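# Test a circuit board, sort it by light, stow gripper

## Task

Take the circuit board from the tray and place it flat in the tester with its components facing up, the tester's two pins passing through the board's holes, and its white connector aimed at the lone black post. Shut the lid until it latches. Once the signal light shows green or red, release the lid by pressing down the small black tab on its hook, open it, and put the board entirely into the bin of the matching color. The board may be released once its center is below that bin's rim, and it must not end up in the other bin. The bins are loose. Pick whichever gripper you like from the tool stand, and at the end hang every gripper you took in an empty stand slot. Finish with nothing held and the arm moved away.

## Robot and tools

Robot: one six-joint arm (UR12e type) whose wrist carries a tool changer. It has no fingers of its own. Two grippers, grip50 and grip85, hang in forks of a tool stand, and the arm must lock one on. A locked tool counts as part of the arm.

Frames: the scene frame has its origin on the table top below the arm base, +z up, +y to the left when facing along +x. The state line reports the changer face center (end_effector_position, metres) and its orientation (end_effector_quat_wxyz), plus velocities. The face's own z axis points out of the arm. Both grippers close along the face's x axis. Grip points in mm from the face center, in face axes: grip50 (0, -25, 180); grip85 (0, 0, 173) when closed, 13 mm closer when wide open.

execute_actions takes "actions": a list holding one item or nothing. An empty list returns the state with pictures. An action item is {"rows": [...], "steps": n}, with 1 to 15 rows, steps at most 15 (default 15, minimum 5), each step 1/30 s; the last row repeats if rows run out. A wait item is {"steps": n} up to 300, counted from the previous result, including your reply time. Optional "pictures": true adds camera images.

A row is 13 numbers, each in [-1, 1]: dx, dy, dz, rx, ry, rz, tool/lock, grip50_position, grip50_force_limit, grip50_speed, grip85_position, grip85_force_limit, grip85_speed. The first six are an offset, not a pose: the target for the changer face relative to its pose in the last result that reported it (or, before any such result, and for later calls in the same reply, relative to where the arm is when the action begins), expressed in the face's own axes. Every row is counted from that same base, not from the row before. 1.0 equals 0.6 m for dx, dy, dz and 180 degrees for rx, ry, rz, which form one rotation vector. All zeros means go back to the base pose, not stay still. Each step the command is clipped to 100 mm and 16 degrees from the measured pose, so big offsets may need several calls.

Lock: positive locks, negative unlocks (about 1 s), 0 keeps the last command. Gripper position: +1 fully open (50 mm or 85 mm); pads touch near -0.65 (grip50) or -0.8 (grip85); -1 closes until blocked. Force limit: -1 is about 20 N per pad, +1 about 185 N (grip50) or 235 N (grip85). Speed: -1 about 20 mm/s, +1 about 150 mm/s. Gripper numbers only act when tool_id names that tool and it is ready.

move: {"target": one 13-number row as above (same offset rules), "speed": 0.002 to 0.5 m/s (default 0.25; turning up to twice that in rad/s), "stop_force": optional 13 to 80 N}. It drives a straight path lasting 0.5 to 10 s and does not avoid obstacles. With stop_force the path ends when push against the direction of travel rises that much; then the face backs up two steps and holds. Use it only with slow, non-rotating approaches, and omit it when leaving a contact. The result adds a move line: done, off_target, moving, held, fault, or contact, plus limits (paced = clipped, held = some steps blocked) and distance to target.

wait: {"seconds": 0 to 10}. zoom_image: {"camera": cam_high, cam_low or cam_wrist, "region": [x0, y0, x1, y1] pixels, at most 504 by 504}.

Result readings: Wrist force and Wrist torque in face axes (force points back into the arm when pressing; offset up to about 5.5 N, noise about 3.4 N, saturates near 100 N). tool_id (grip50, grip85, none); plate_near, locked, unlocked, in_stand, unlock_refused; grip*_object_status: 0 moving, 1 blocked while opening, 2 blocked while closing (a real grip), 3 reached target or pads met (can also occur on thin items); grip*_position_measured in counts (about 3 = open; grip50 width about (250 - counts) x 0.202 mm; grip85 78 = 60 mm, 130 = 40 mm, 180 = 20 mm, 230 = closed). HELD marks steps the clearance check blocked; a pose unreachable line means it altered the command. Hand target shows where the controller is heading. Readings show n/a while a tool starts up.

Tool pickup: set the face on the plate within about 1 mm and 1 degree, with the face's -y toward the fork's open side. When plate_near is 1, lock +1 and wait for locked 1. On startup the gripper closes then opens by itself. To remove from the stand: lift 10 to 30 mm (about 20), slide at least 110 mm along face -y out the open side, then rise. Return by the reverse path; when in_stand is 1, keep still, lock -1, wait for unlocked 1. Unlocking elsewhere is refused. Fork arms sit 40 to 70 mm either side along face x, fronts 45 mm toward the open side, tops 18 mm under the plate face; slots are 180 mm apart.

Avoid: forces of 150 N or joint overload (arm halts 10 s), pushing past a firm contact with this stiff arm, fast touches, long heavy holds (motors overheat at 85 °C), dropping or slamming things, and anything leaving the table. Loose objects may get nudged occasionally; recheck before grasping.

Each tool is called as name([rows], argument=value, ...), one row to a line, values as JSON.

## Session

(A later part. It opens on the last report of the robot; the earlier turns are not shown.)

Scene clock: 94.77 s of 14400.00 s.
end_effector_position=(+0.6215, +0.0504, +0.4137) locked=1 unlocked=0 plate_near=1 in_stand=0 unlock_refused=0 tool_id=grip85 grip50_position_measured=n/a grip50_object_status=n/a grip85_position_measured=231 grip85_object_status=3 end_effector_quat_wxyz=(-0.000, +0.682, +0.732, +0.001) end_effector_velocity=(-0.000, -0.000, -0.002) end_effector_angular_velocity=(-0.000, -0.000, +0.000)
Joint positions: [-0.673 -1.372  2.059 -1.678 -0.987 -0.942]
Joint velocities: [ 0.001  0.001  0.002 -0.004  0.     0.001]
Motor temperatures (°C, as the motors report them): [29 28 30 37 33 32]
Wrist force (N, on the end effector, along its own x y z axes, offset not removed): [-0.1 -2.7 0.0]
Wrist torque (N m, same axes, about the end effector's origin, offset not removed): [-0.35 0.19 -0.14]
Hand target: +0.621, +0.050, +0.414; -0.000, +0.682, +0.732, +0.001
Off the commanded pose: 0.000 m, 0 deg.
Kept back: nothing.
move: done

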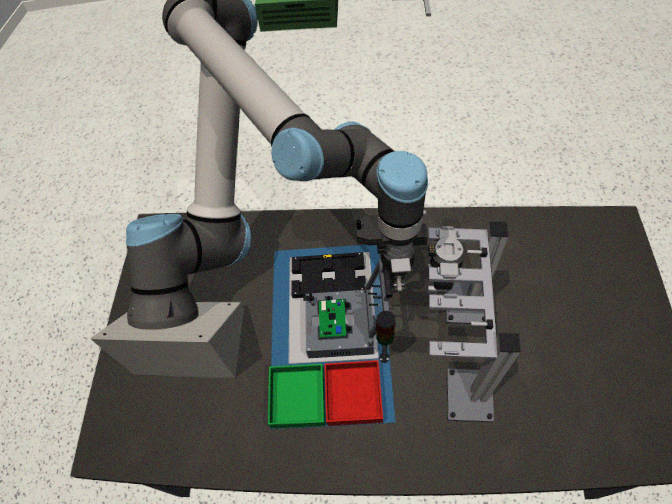

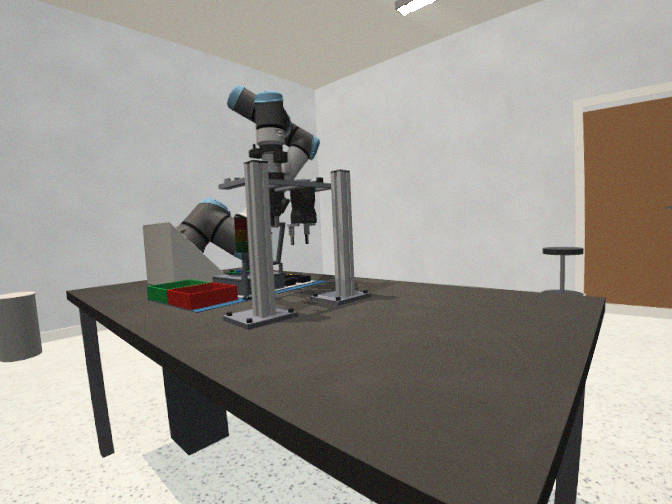

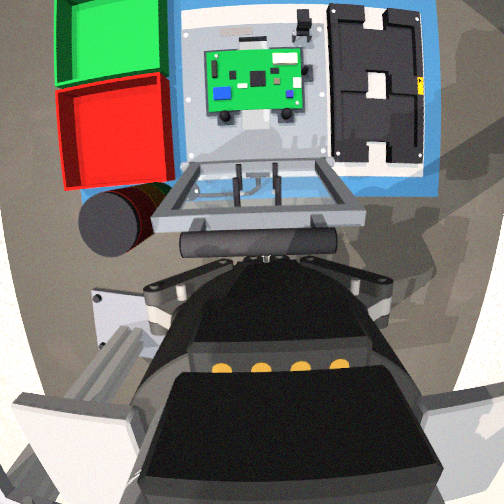

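move(target=[0,-0.178,-0.01,0,0,0,0,0,0,0,-1,-0.5,0.5], speed=0.04, stop_force=40)

move(target=[0,-0.08,0.035,0,0,0,0,0,0,0,-1,-0.5,0.5], speed=0.04, stop_force=40)

move(target=[0,-0.062,0.062,0,0,0,0,0,0,0,-1,-0.5,0.5], speed=0.04, stop_force=40)

move(target=[0,-0.037,0.07,0,0,0,0,0,0,0,-1,-0.5,0.5], speed=0.04, stop_force=40)

Scene clock: 98.30 s of 14400.00 s.
end_effector_position=(+0.5151, +0.0429, +0.4197) locked=1 unlocked=0 plate_near=1 in_stand=0 unlock_refused=0 tool_id=grip85 grip50_position_measured=n/a grip50_object_status=n/a grip85_position_measured=231 grip85_object_status=3 end_effector_quat_wxyz=(-0.000, +0.682, +0.732, +0.001) end_effector_velocity=(-0.002, -0.000, +0.000) end_effector_angular_velocity=(-0.000, +0.001, -0.000)
Joint positions: [-0.803 -1.51   2.211 -1.627 -1.062 -1.067]
Joint velocities: [-0.002 -0.002  0.002  0.001 -0.002 -0.002]
Motor temperatures (°C, as the motors report them): [29 28 30 37 33 32]
Wrist force (N, on the end effector, along its own x y z axes, offset not removed): [-4.8 2.6 -0.1]
Wrist torque (N m, same axes, about the end effector's origin, offset not removed): [-0.62 0.27 0.06]
Hand target: +0.515, +0.043, +0.420; -0.000, +0.682, +0.732, +0.001
Off the commanded pose: 0.000 m, 0 deg.
Kept back: nothing.
move: done

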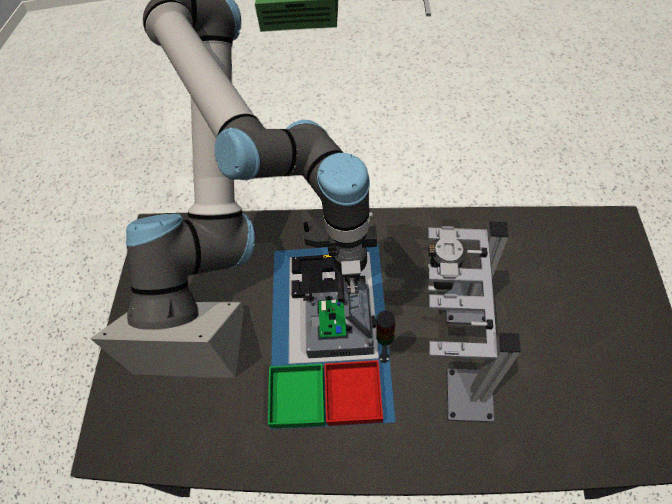

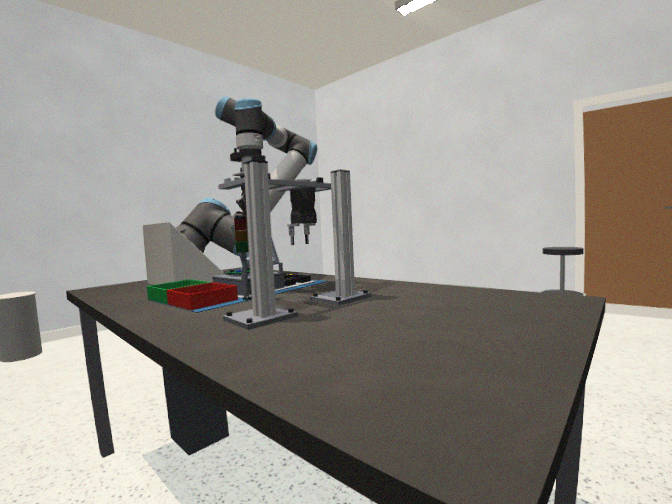

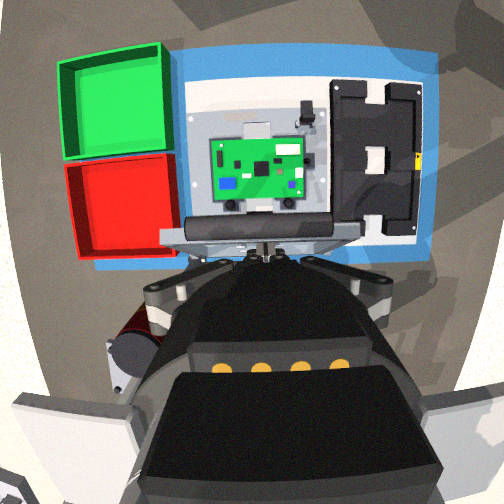

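Scene clock: 99.97 s of 14400.00 s.
end_effector_position=(+0.4674, +0.0395, +0.3987) locked=1 unlocked=0 plate_near=1 in_stand=0 unlock_refused=0 tool_id=grip85 grip50_position_measured=n/a grip50_object_status=n/a grip85_position_measured=231 grip85_object_status=3 end_effector_quat_wxyz=(-0.000, +0.682, +0.732, +0.001) end_effector_velocity=(-0.002, -0.000, -0.001) end_effector_angular_velocity=(+0.000, +0.001, -0.000)
Joint positions: [-0.854 -1.566  2.305 -1.643 -1.092 -1.112]
Joint velocities: [-0.002 -0.002  0.003  0.    -0.002 -0.001]
Motor temperatures (°C, as the motors report them): [29 28 30 37 33 32]
Wrist force (N, on the end effector, along its own x y z axes, offset not removed): [-4.2 -0.4 0.7]
Wrist torque (N m, same axes, about the end effector's origin, offset not removed): [-0.53 0.34 0.24]
Hand target: +0.467, +0.040, +0.399; -0.000, +0.682, +0.732, +0.001
Off the commanded pose: 0.000 m, 0 deg.
Kept back: nothing.
move: done

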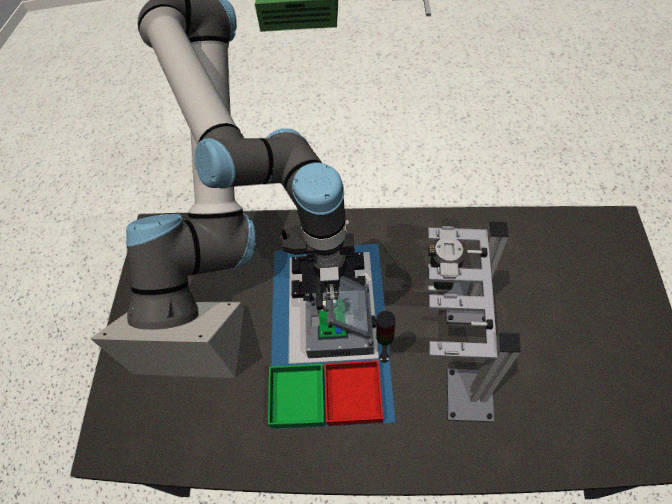

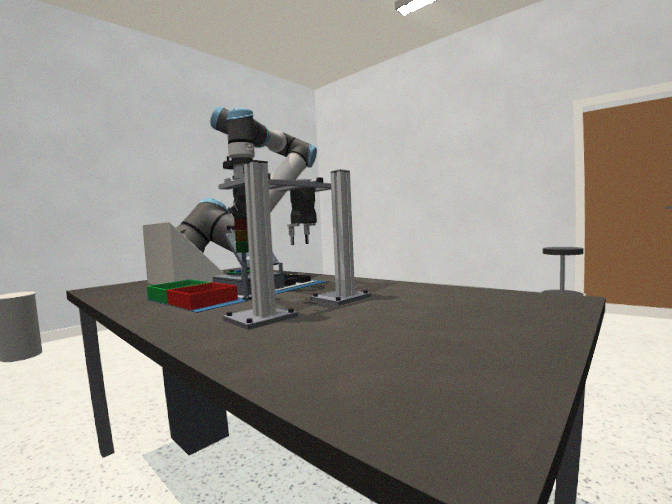

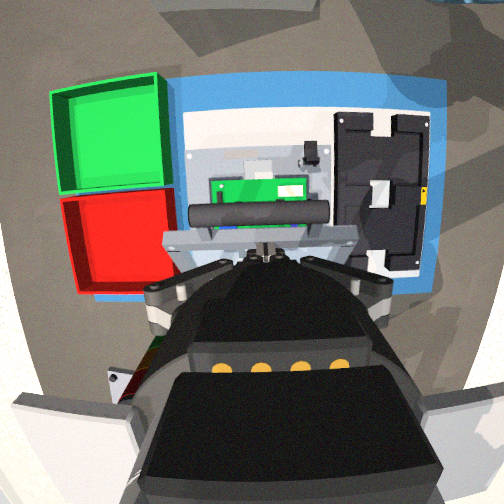

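Scene clock: 101.63 s of 14400.00 s.
end_effector_position=(+0.4304, +0.0370, +0.3615) locked=1 unlocked=0 plate_near=1 in_stand=0 unlock_refused=0 tool_id=grip85 grip50_position_measured=n/a grip50_object_status=n/a grip85_position_measured=231 grip85_object_status=3 end_effector_quat_wxyz=(-0.000, +0.682, +0.732, +0.001) end_effector_velocity=(-0.001, -0.000, -0.001) end_effector_angular_velocity=(+0.000, -0.000, -0.000)
Joint positions: [-0.88  -1.6    2.403 -1.697 -1.108 -1.135]
Joint velocities: [-0.001 -0.001  0.003 -0.002 -0.    -0.   ]
Motor temperatures (°C, as the motors report them): [29 28 30 37 33 32]
Wrist force (N, on the end effector, along its own x y z axes, offset not removed): [-2.5 1.7 0.2]
Wrist torque (N m, same axes, about the end effector's origin, offset not removed): [-0.27 0.24 0.13]
Hand target: +0.430, +0.037, +0.361; -0.000, +0.682, +0.732, +0.001
Off the commanded pose: 0.000 m, 0 deg.
Kept back: nothing.
move: done

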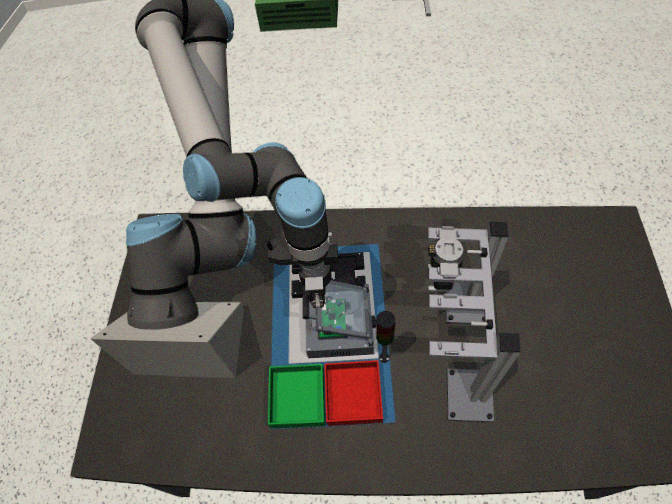

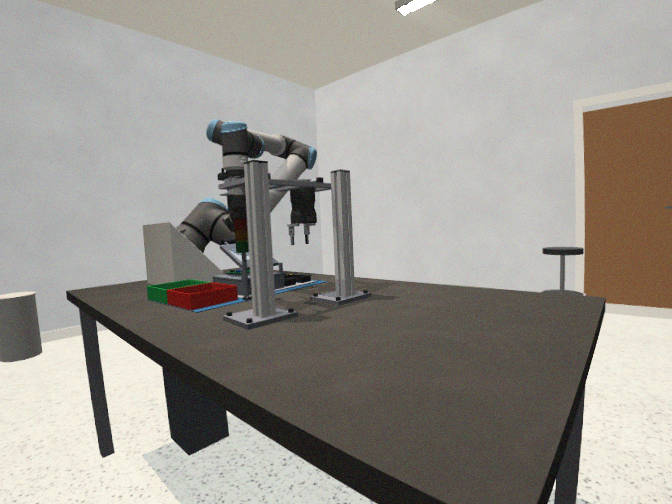

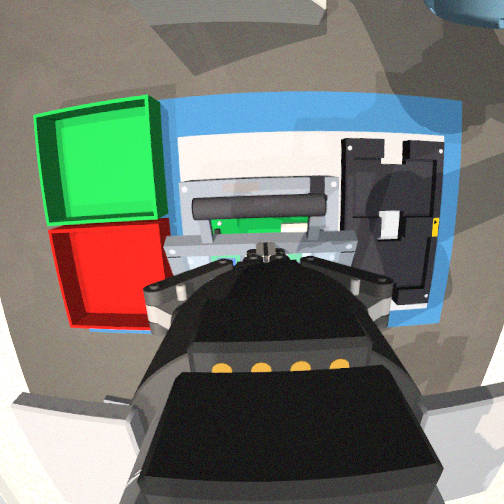

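Scene clock: 103.20 s of 14400.00 s.
end_effector_position=(+0.4084, +0.0356, +0.3197) locked=1 unlocked=0 plate_near=1 in_stand=0 unlock_refused=0 tool_id=grip85 grip50_position_measured=n/a grip50_object_status=n/a grip85_position_measured=231 grip85_object_status=3 end_effector_quat_wxyz=(-0.000, +0.682, +0.732, +0.001) end_effector_velocity=(-0.001, -0.000, -0.001) end_effector_angular_velocity=(+0.000, -0.000, -0.000)
Joint positions: [-0.878 -1.603  2.486 -1.777 -1.107 -1.133]
Joint velocities: [ 0.     0.     0.003 -0.003  0.001  0.   ]
Motor temperatures (°C, as the motors report them): [29 28 30 37 33 32]
Wrist force (N, on the end effector, along its own x y z axes, offset not removed): [0.3 -4.0 -5.7]
Wrist torque (N m, same axes, about the end effector's origin, offset not removed): [-0.57 -0.12 0.22]
Hand target: +0.408, +0.036, +0.320; -0.000, +0.682, +0.732, +0.001
Off the commanded pose: 0.000 m, 0 deg.
Kept back: nothing.
move: done

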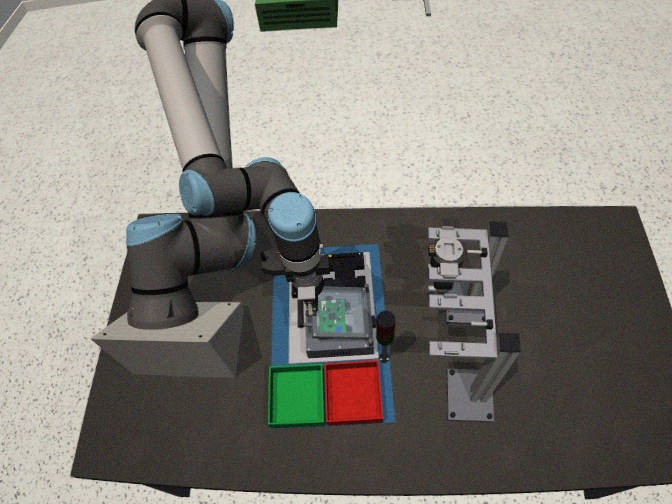

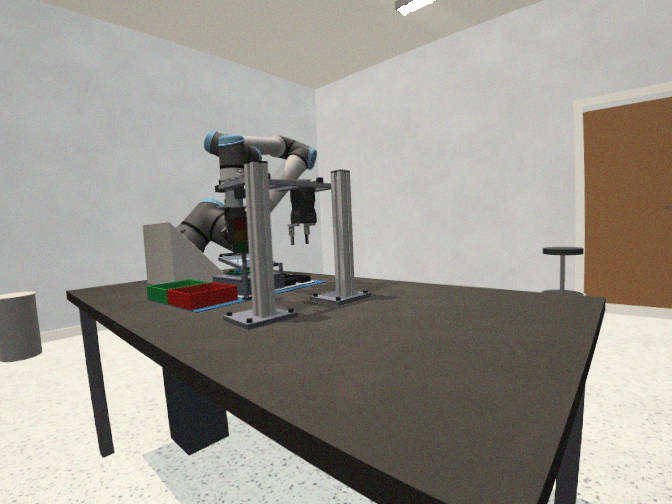

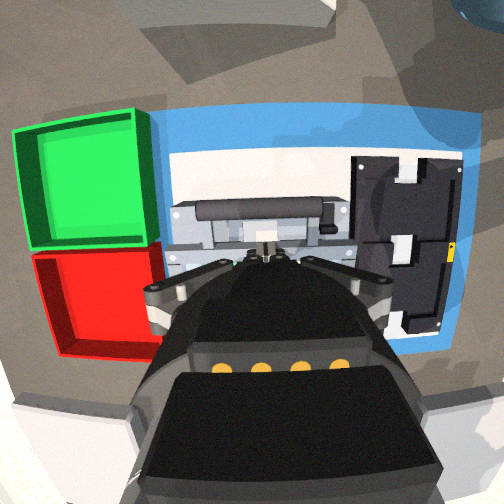

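Works. Press down.

move(target=[0,-0.005,0.06,0,0,0,0,0,0,0,-1,-0.5,0.5], speed=0.01, stop_force=45)

Scene clock: 107.07 s of 14400.00 s.
end_effector_position=(+0.4058, +0.0354, +0.2873) locked=1 unlocked=0 plate_near=1 in_stand=0 unlock_refused=0 tool_id=grip85 grip50_position_measured=n/a grip50_object_status=n/a grip85_position_measured=231 grip85_object_status=3 end_effector_quat_wxyz=(-0.000, +0.682, +0.732, +0.001) end_effector_velocity=(-0.000, +0.001, +0.002) end_effector_angular_velocity=(+0.004, -0.000, -0.000)
Joint positions: [-0.849 -1.577  2.529 -1.859 -1.089 -1.108]
Joint velocities: [-0.003 -0.003 -0.002  0.01   0.001 -0.004]
Motor temperatures (°C, as the motors report them): [29 28 30 37 33 32]
Wrist force (N, on the end effector, along its own x y z axes, offset not removed): [-11.7 4.9 -49.0]
Wrist torque (N m, same axes, about the end effector's origin, offset not removed): [-0.88 -1.36 0.04]
Hand target: +0.406, +0.035, +0.288; -0.000, +0.682, +0.732, +0.001
Off the commanded pose: 0.004 m, 0 deg.
Kept back: nothing.
move: contact

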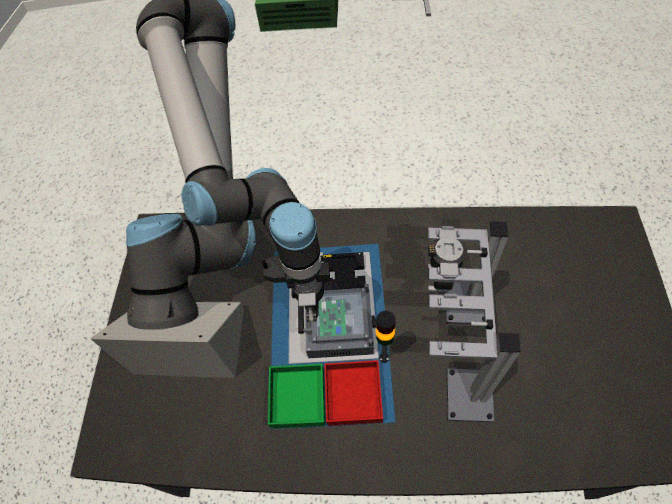

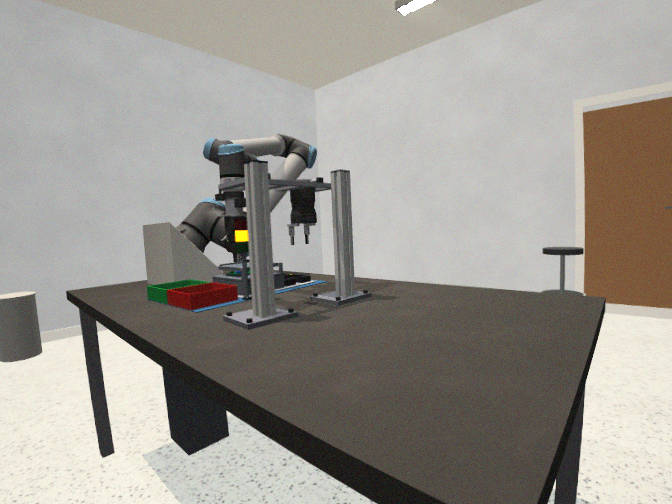

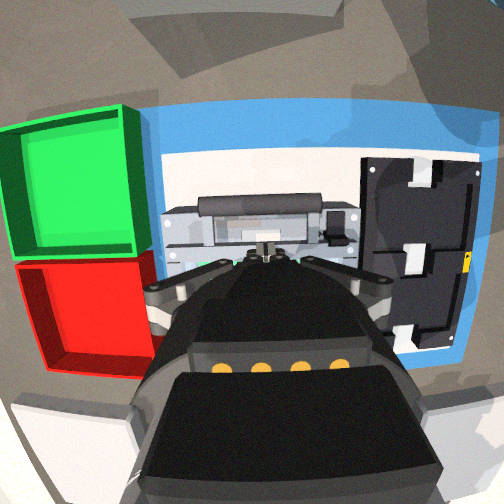

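move(target=[0,0,-0.075,0,0,0,0,0,0,0,-1,-0.5,0.5], speed=0.05)

move(target=[0.095,-0.055,0,0,0,0,0,0,0,0,-1,-0.5,0.5], speed=0.05)

wait(seconds=4)

Scene clock: 108.57 s of 14400.00 s.
end_effector_position=(+0.4057, +0.0353, +0.3321) locked=1 unlocked=0 plate_near=1 in_stand=0 unlock_refused=0 tool_id=grip85 grip50_position_measured=n/a grip50_object_status=n/a grip85_position_measured=231 grip85_object_status=3 end_effector_quat_wxyz=(-0.000, +0.682, +0.732, +0.001) end_effector_velocity=(+0.000, -0.000, +0.002) end_effector_angular_velocity=(-0.000, -0.000, +0.001)
Joint positions: [-0.896 -1.617  2.474 -1.745 -1.118 -1.149]
Joint velocities: [-0.002 -0.002 -0.003  0.005 -0.001 -0.003]
Motor temperatures (°C, as the motors report them): [29 28 30 37 33 32]
Wrist force (N, on the end effector, along its own x y z axes, offset not removed): [-4.6 -1.7 3.1]
Wrist torque (N m, same axes, about the end effector's origin, offset not removed): [-0.19 0.29 0.27]
Hand target: +0.406, +0.035, +0.332; -0.000, +0.682, +0.732, +0.001
Off the commanded pose: 0.000 m, 0 deg.
Kept back: nothing.
move: done

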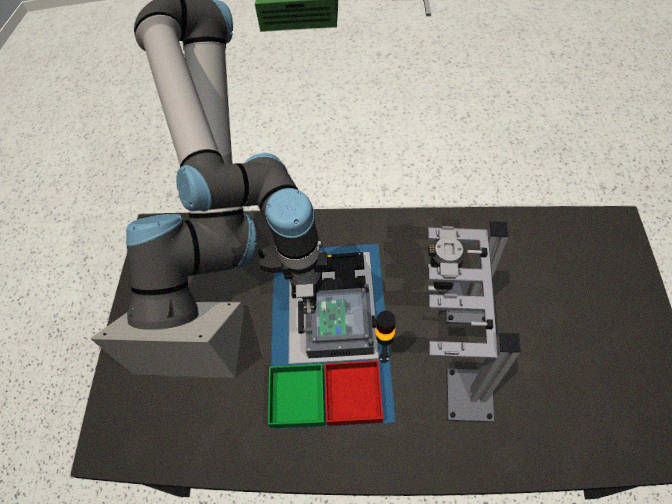

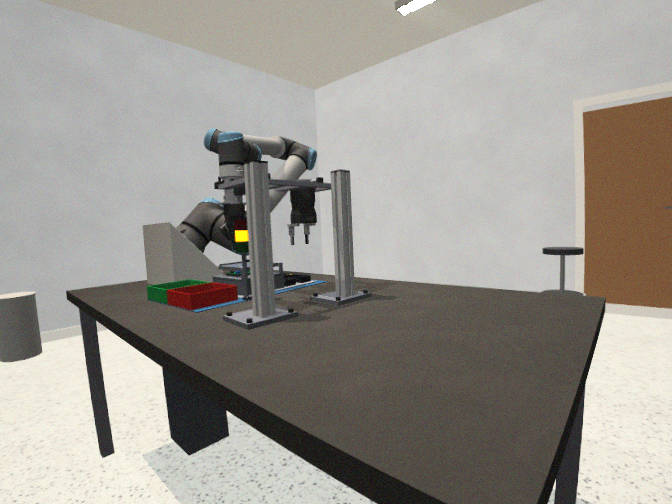

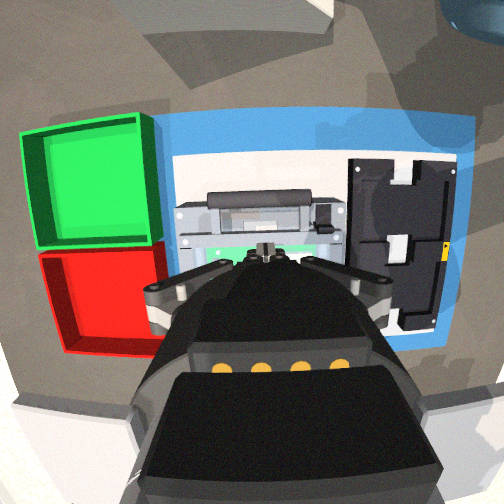

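Scene clock: 110.27 s of 14400.00 s.
end_effector_position=(+0.3689, +0.0896, +0.3321) locked=1 unlocked=0 plate_near=1 in_stand=0 unlock_refused=0 tool_id=grip85 grip50_position_measured=n/a grip50_object_status=n/a grip85_position_measured=231 grip85_object_status=3 end_effector_quat_wxyz=(-0.000, +0.682, +0.732, +0.001) end_effector_velocity=(-0.001, +0.002, +0.000) end_effector_angular_velocity=(+0.001, -0.001, -0.001)
Joint positions: [-0.912 -1.798  2.52  -1.604 -1.128 -1.162]
Joint velocities: [-0.001 -0.006  0.001  0.006  0.001 -0.   ]
Motor temperatures (°C, as the motors report them): [29 28 30 37 33 32]
Wrist force (N, on the end effector, along its own x y z axes, offset not removed): [-3.3 0.8 -2.2]
Wrist torque (N m, same axes, about the end effector's origin, offset not removed): [0.01 0.39 0.01]
Hand target: +0.369, +0.090, +0.332; -0.000, +0.682, +0.732, +0.001
Off the commanded pose: 0.000 m, 0 deg.
Kept back: nothing.
move: done

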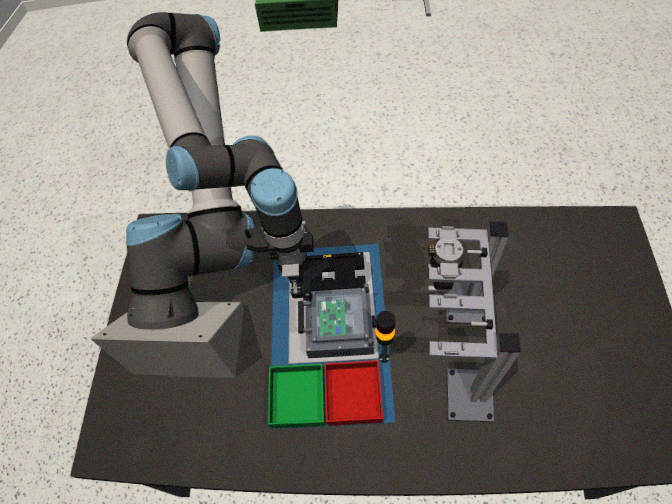

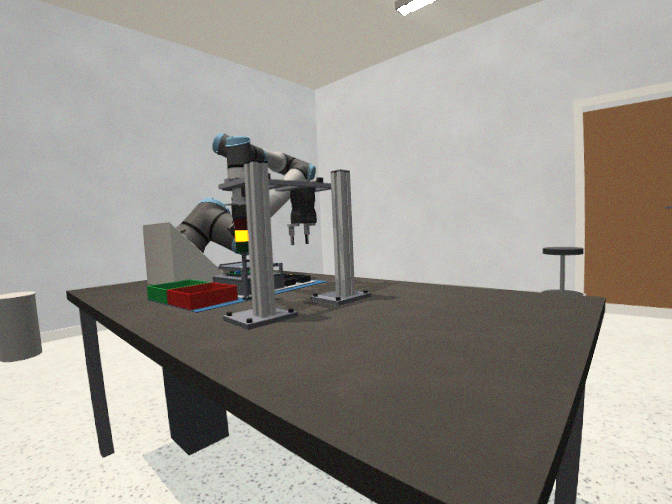

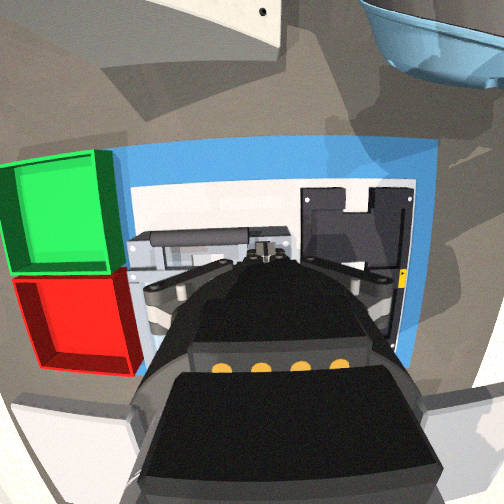

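Scene clock: 114.27 s of 14400.00 s.
end_effector_position=(+0.3688, +0.0897, +0.3322) locked=1 unlocked=0 plate_near=1 in_stand=0 unlock_refused=0 tool_id=grip85 grip50_position_measured=n/a grip50_object_status=n/a grip85_position_measured=231 grip85_object_status=3 end_effector_quat_wxyz=(-0.000, +0.682, +0.732, +0.001) end_effector_velocity=(-0.000, -0.000, -0.000) end_effector_angular_velocity=(-0.000, +0.001, +0.002)
Joint positions: [-0.912 -1.798  2.52  -1.603 -1.128 -1.162]
Joint velocities: [-0.     0.     0.     0.    -0.001 -0.002]
Motor temperatures (°C, as the motors report them): [29 28 30 37 33 32]
Wrist force (N, on the end effector, along its own x y z axes, offset not removed): [-3.6 1.5 1.6]
Wrist torque (N m, same axes, about the end effector's origin, offset not removed): [-0.12 0.34 0.19]
Hand target: +0.369, +0.090, +0.332; -0.000, +0.682, +0.732, +0.001
Off the commanded pose: 0.000 m, 0 deg.
Kept back: nothing.
Steps of this call (steps 1 to 120: nothing new was sent). Readings (end_effector_position | what the end effector reports):
1: (+0.3688, +0.0896, +0.3321) | locked=1 unlocked=0 plate_near=1 in_stand=0 unlock_refused=0 tool_id=grip85 grip50_position_measured=n/a grip50_object_status=n/a grip85_position_measured=231 grip85_object_status=3
2: (+0.3688, +0.0897, +0.3321) | locked=1 unlocked=0 plate_near=1 in_stand=0 unlock_refused=0 tool_id=grip85 grip50_position_measured=n/a grip50_object_status=n/a grip85_position_measured=231 grip85_object_status=3
4: (+0.3688, +0.0897, +0.3322) | locked=1 unlocked=0 plate_near=1 in_stand=0 unlock_refused=0 tool_id=grip85 grip50_position_measured=n/a grip50_object_status=n/a grip85_position_measured=231 grip85_object_status=3
8: (+0.3688, +0.0897, +0.3322) | locked=1 unlocked=0 plate_near=1 in_stand=0 unlock_refused=0 tool_id=grip85 grip50_position_measured=n/a grip50_object_status=n/a grip85_position_measured=231 grip85_object_status=3
120: the state above

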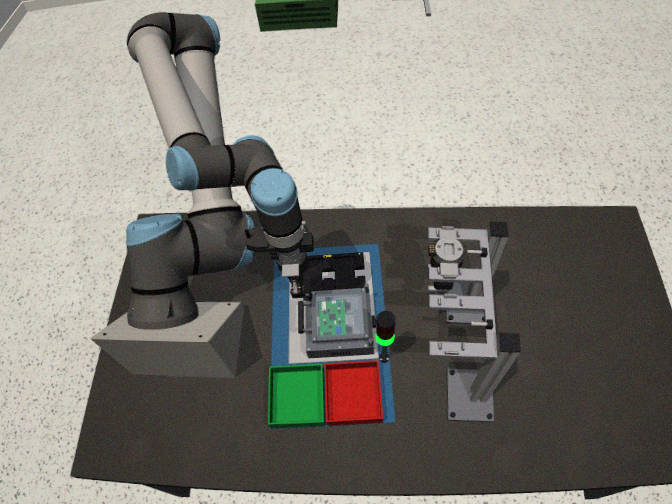

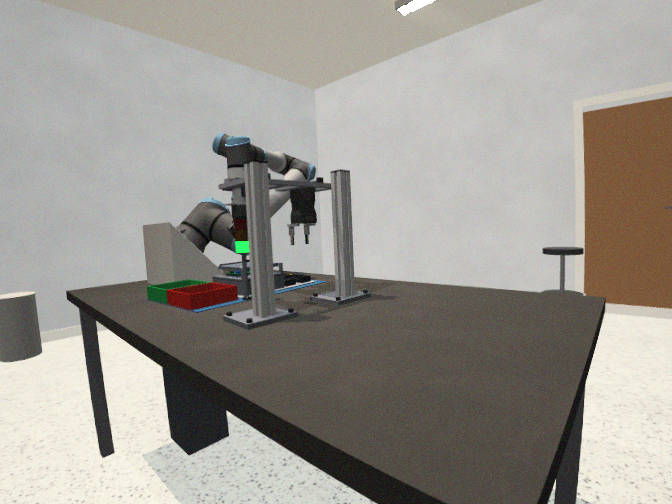

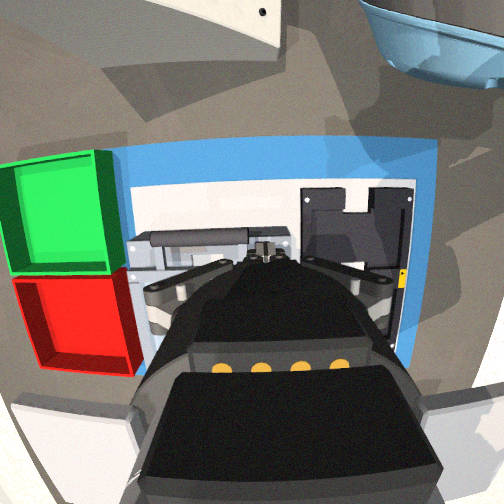

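move(target=[0,0,0.1,0,0,0,0,0,0,0,-1,0,0], speed=0.015, stop_force=22)

Scene clock: 128.70 s of 14400.00 s.
end_effector_position=(+0.3694, +0.0895, +0.2781) locked=1 unlocked=0 plate_near=1 in_stand=0 unlock_refused=0 tool_id=grip85 grip50_position_measured=n/a grip50_object_status=n/a grip85_position_measured=231 grip85_object_status=3 end_effector_quat_wxyz=(+0.001, +0.681, +0.732, -0.001) end_effector_velocity=(-0.000, -0.000, +0.000) end_effector_angular_velocity=(-0.001, +0.001, +0.000)
Joint positions: [-0.845 -1.759  2.591 -1.743 -1.089 -1.104]
Joint velocities: [-0.     0.    -0.     0.    -0.001 -0.   ]
Motor temperatures (°C, as the motors report them): [29 28 30 37 33 32]
Wrist force (N, on the end effector, along its own x y z axes, offset not removed): [8.2 -11.7 -22.5]
Wrist torque (N m, same axes, about the end effector's origin, offset not removed): [2.24 0.35 0.06]
Hand target: +0.369, +0.090, +0.278; +0.001, +0.681, +0.732, -0.001
Off the commanded pose: 0.006 m, 0 deg.
FORCE FAULT: contact force on the arm reached its limit, and the arm stopped for 10 seconds. The contact can be on any part of the arm, not only on its tool. The arm's remaining commands of this call were not run. The arm holds still and accepts commands again. Move the arm away from the contact; if what it grips holds it there, let go first. Pushing or pulling that hard again can fault the arm again.
Kept back: nothing.
move: fault (stop_force had ended the path)

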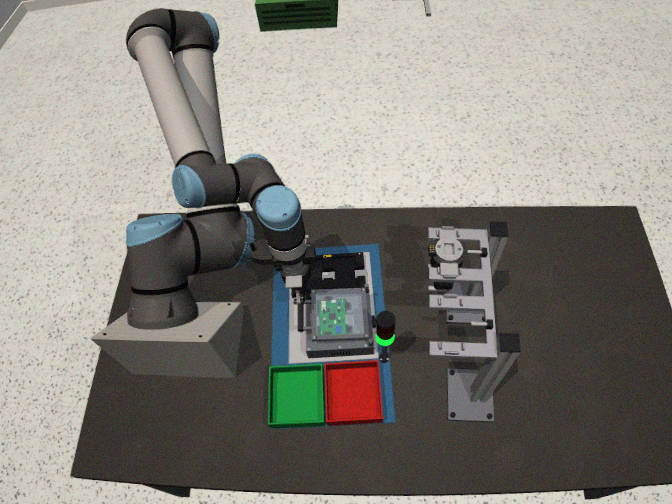

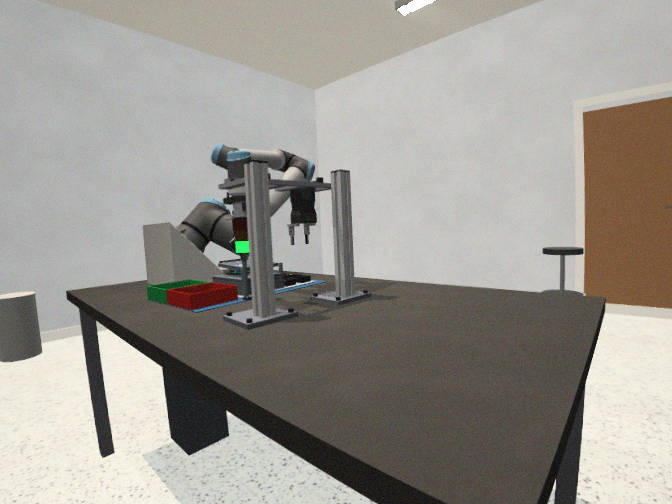

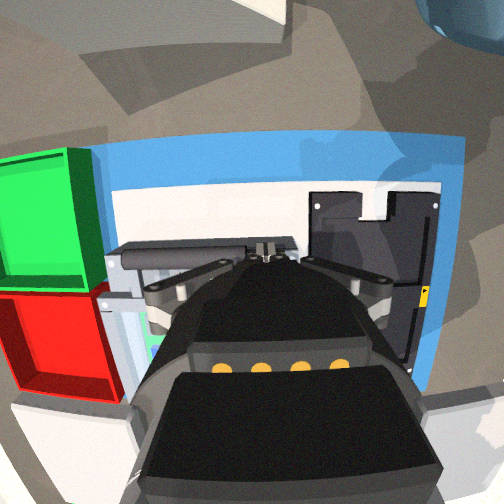

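Lift and look.

move(target=[0,0,-0.12,0,0,0,0,0,0,0,-1,0,0], speed=0.05)

zoom_image(camera="cam_high", region=[260,240,420,370])

Scene clock: 130.73 s of 14400.00 s.
end_effector_position=(+0.3694, +0.0895, +0.3499) locked=1 unlocked=0 plate_near=1 in_stand=0 unlock_refused=0 tool_id=grip85 grip50_position_measured=n/a grip50_object_status=n/a grip85_position_measured=231 grip85_object_status=3 end_effector_quat_wxyz=(+0.001, +0.681, +0.732, -0.000) end_effector_velocity=(-0.000, -0.000, +0.002) end_effector_angular_velocity=(+0.000, +0.001, -0.001)
Joint positions: [-0.929 -1.805  2.495 -1.568 -1.141 -1.177]
Joint velocities: [-0.002 -0.001 -0.002  0.005 -0.003 -0.001]
Motor temperatures (°C, as the motors report them): [29 28 30 37 33 32]
Wrist force (N, on the end effector, along its own x y z axes, offset not removed): [-2.8 -5.7 0.2]
Wrist torque (N m, same axes, about the end effector's origin, offset not removed): [-0.45 0.26 0.11]
Hand target: +0.369, +0.090, +0.350; +0.001, +0.681, +0.732, -0.000
Off the commanded pose: 0.000 m, 0 deg.
Kept back: nothing.
move: done

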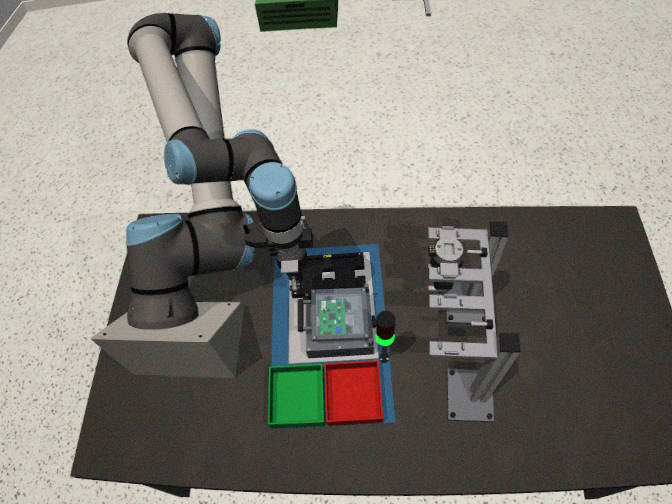

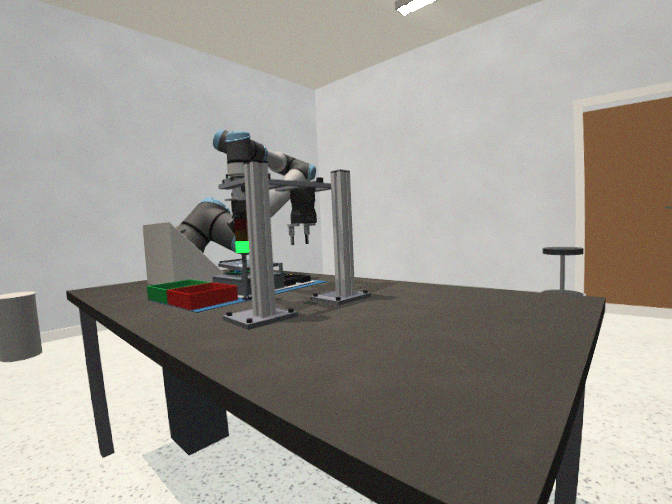

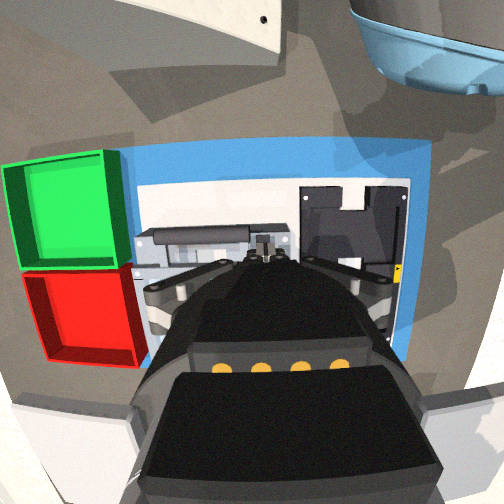

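Region (260, 240, 420, 370) of cam_high's 672x504 image, scaled by 3.150, with more detail than that image has; it fills the top 410 rows of this view, and the rest is white.

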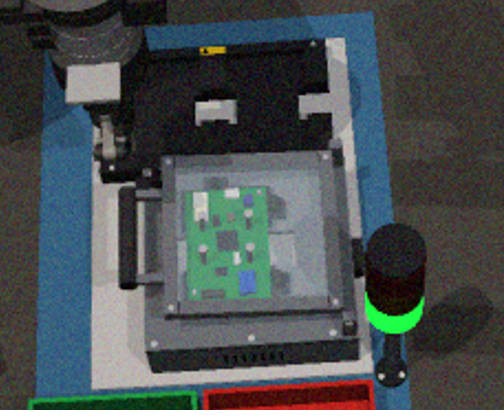

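move(target=[0,0.1,0,0,0,0,0,0,0,0,-1,0,0], speed=0.08)

zoom_image(camera="cam_wrist", region=[120,120,380,280])

zoom_image(camera="cam_low", region=[180,230,330,310])

Scene clock: 132.17 s of 14400.00 s.
end_effector_position=(+0.4290, +0.0939, +0.3500) locked=1 unlocked=0 plate_near=1 in_stand=0 unlock_refused=0 tool_id=grip85 grip50_position_measured=n/a grip50_object_status=n/a grip85_position_measured=231 grip85_object_status=3 end_effector_quat_wxyz=(+0.001, +0.681, +0.732, -0.001) end_effector_velocity=(+0.002, -0.000, -0.000) end_effector_angular_velocity=(+0.000, -0.000, +0.000)
Joint positions: [-0.814 -1.701  2.42  -1.642 -1.07  -1.076]
Joint velocities: [ 0.003  0.003 -0.002 -0.002  0.002  0.002]
Motor temperatures (°C, as the motors report them): [29 28 30 37 33 32]
Wrist force (N, on the end effector, along its own x y z axes, offset not removed): [-4.2 -4.7 1.0]
Wrist torque (N m, same axes, about the end effector's origin, offset not removed): [-0.43 0.44 0.28]
Hand target: +0.429, +0.094, +0.350; +0.001, +0.681, +0.732, -0.001
Off the commanded pose: 0.000 m, 0 deg.
Kept back: nothing.
move: done

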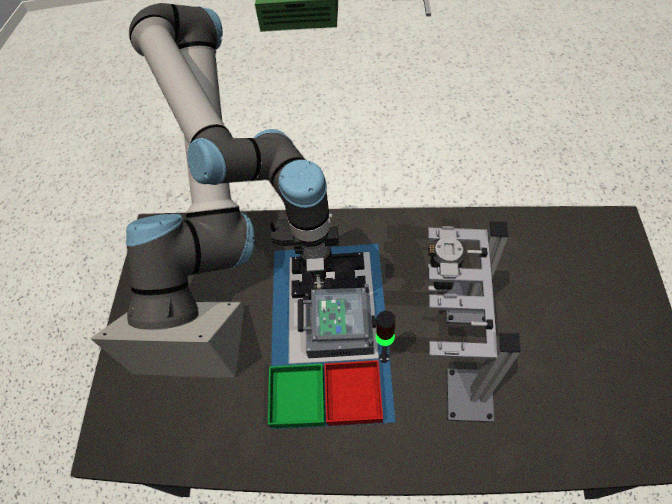

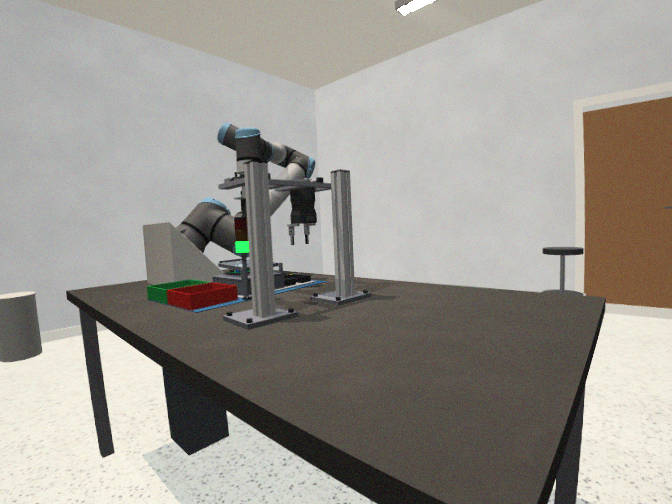

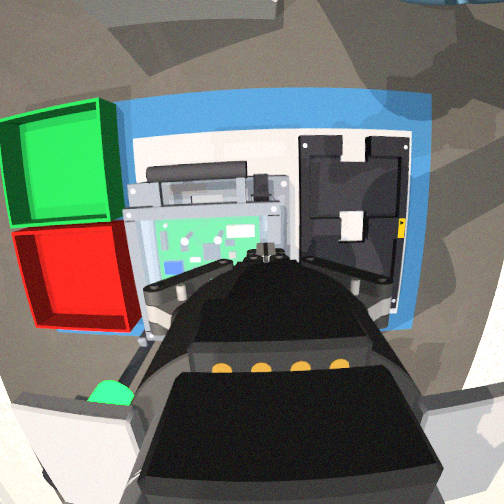

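Region (120, 120, 380, 280) of cam_wrist's 504x504 image, scaled by 1.938, with more detail than that image has; it fills the top 310 rows of this view, and the rest is white.

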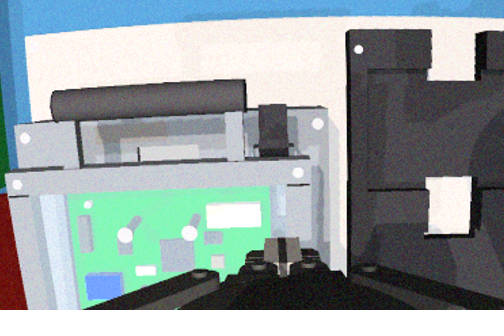

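Region (180, 230, 330, 310) of cam_low's 672x504 image, scaled by 3.360, with more detail than that image has; it fills the top 269 rows of this view, and the rest is white.

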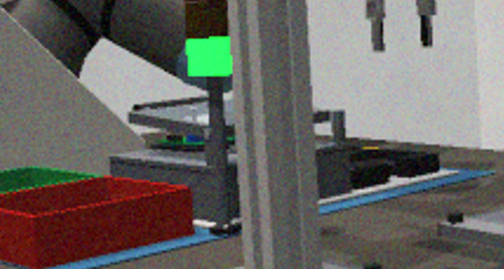

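move(target=[-0.0947,-0.1098,0.05,0,0,0.5,0,0,0,0,-0.3,0,0], speed=0.1)

Scene clock: 141.03 s of 14400.00 s.
end_effector_position=(+0.3675, +0.0325, +0.3200) locked=1 unlocked=0 plate_near=1 in_stand=0 unlock_refused=0 tool_id=grip85 grip50_position_measured=n/a grip50_object_status=n/a grip85_position_measured=167 grip85_object_status=3 end_effector_quat_wxyz=(+0.001, +0.999, +0.036, +0.000) end_effector_velocity=(-0.001, -0.000, -0.000) end_effector_angular_velocity=(-0.000, +0.001, -0.010)
Joint positions: [-0.96  -1.667  2.54  -1.741 -1.161  0.367]
Joint velocities: [-0.001  0.     0.001 -0.    -0.002  0.009]
Motor temperatures (°C, as the motors report them): [29 28 30 37 33 32]
Wrist force (N, on the end effector, along its own x y z axes, offset not removed): [-1.9 3.3 -1.0]
Wrist torque (N m, same axes, about the end effector's origin, offset not removed): [0.23 0.18 0.13]
Hand target: +0.367, +0.033, +0.320; +0.001, +0.999, +0.036, +0.000
Off the commanded pose: 0.000 m, 0 deg.
Kept back: nothing.
move: done

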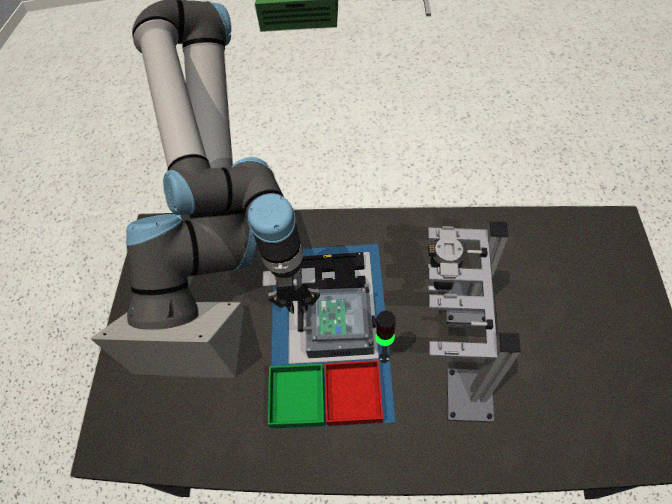

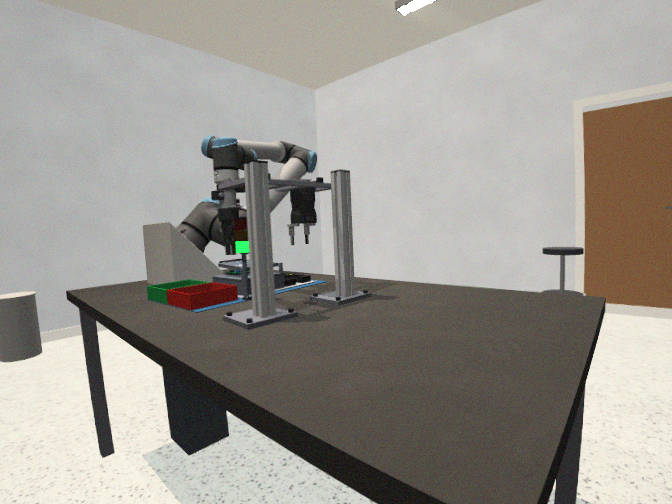

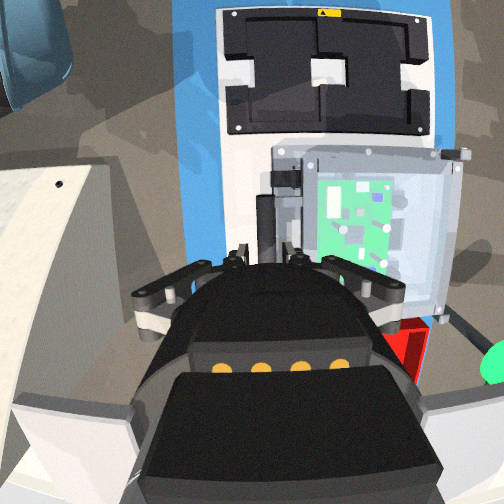

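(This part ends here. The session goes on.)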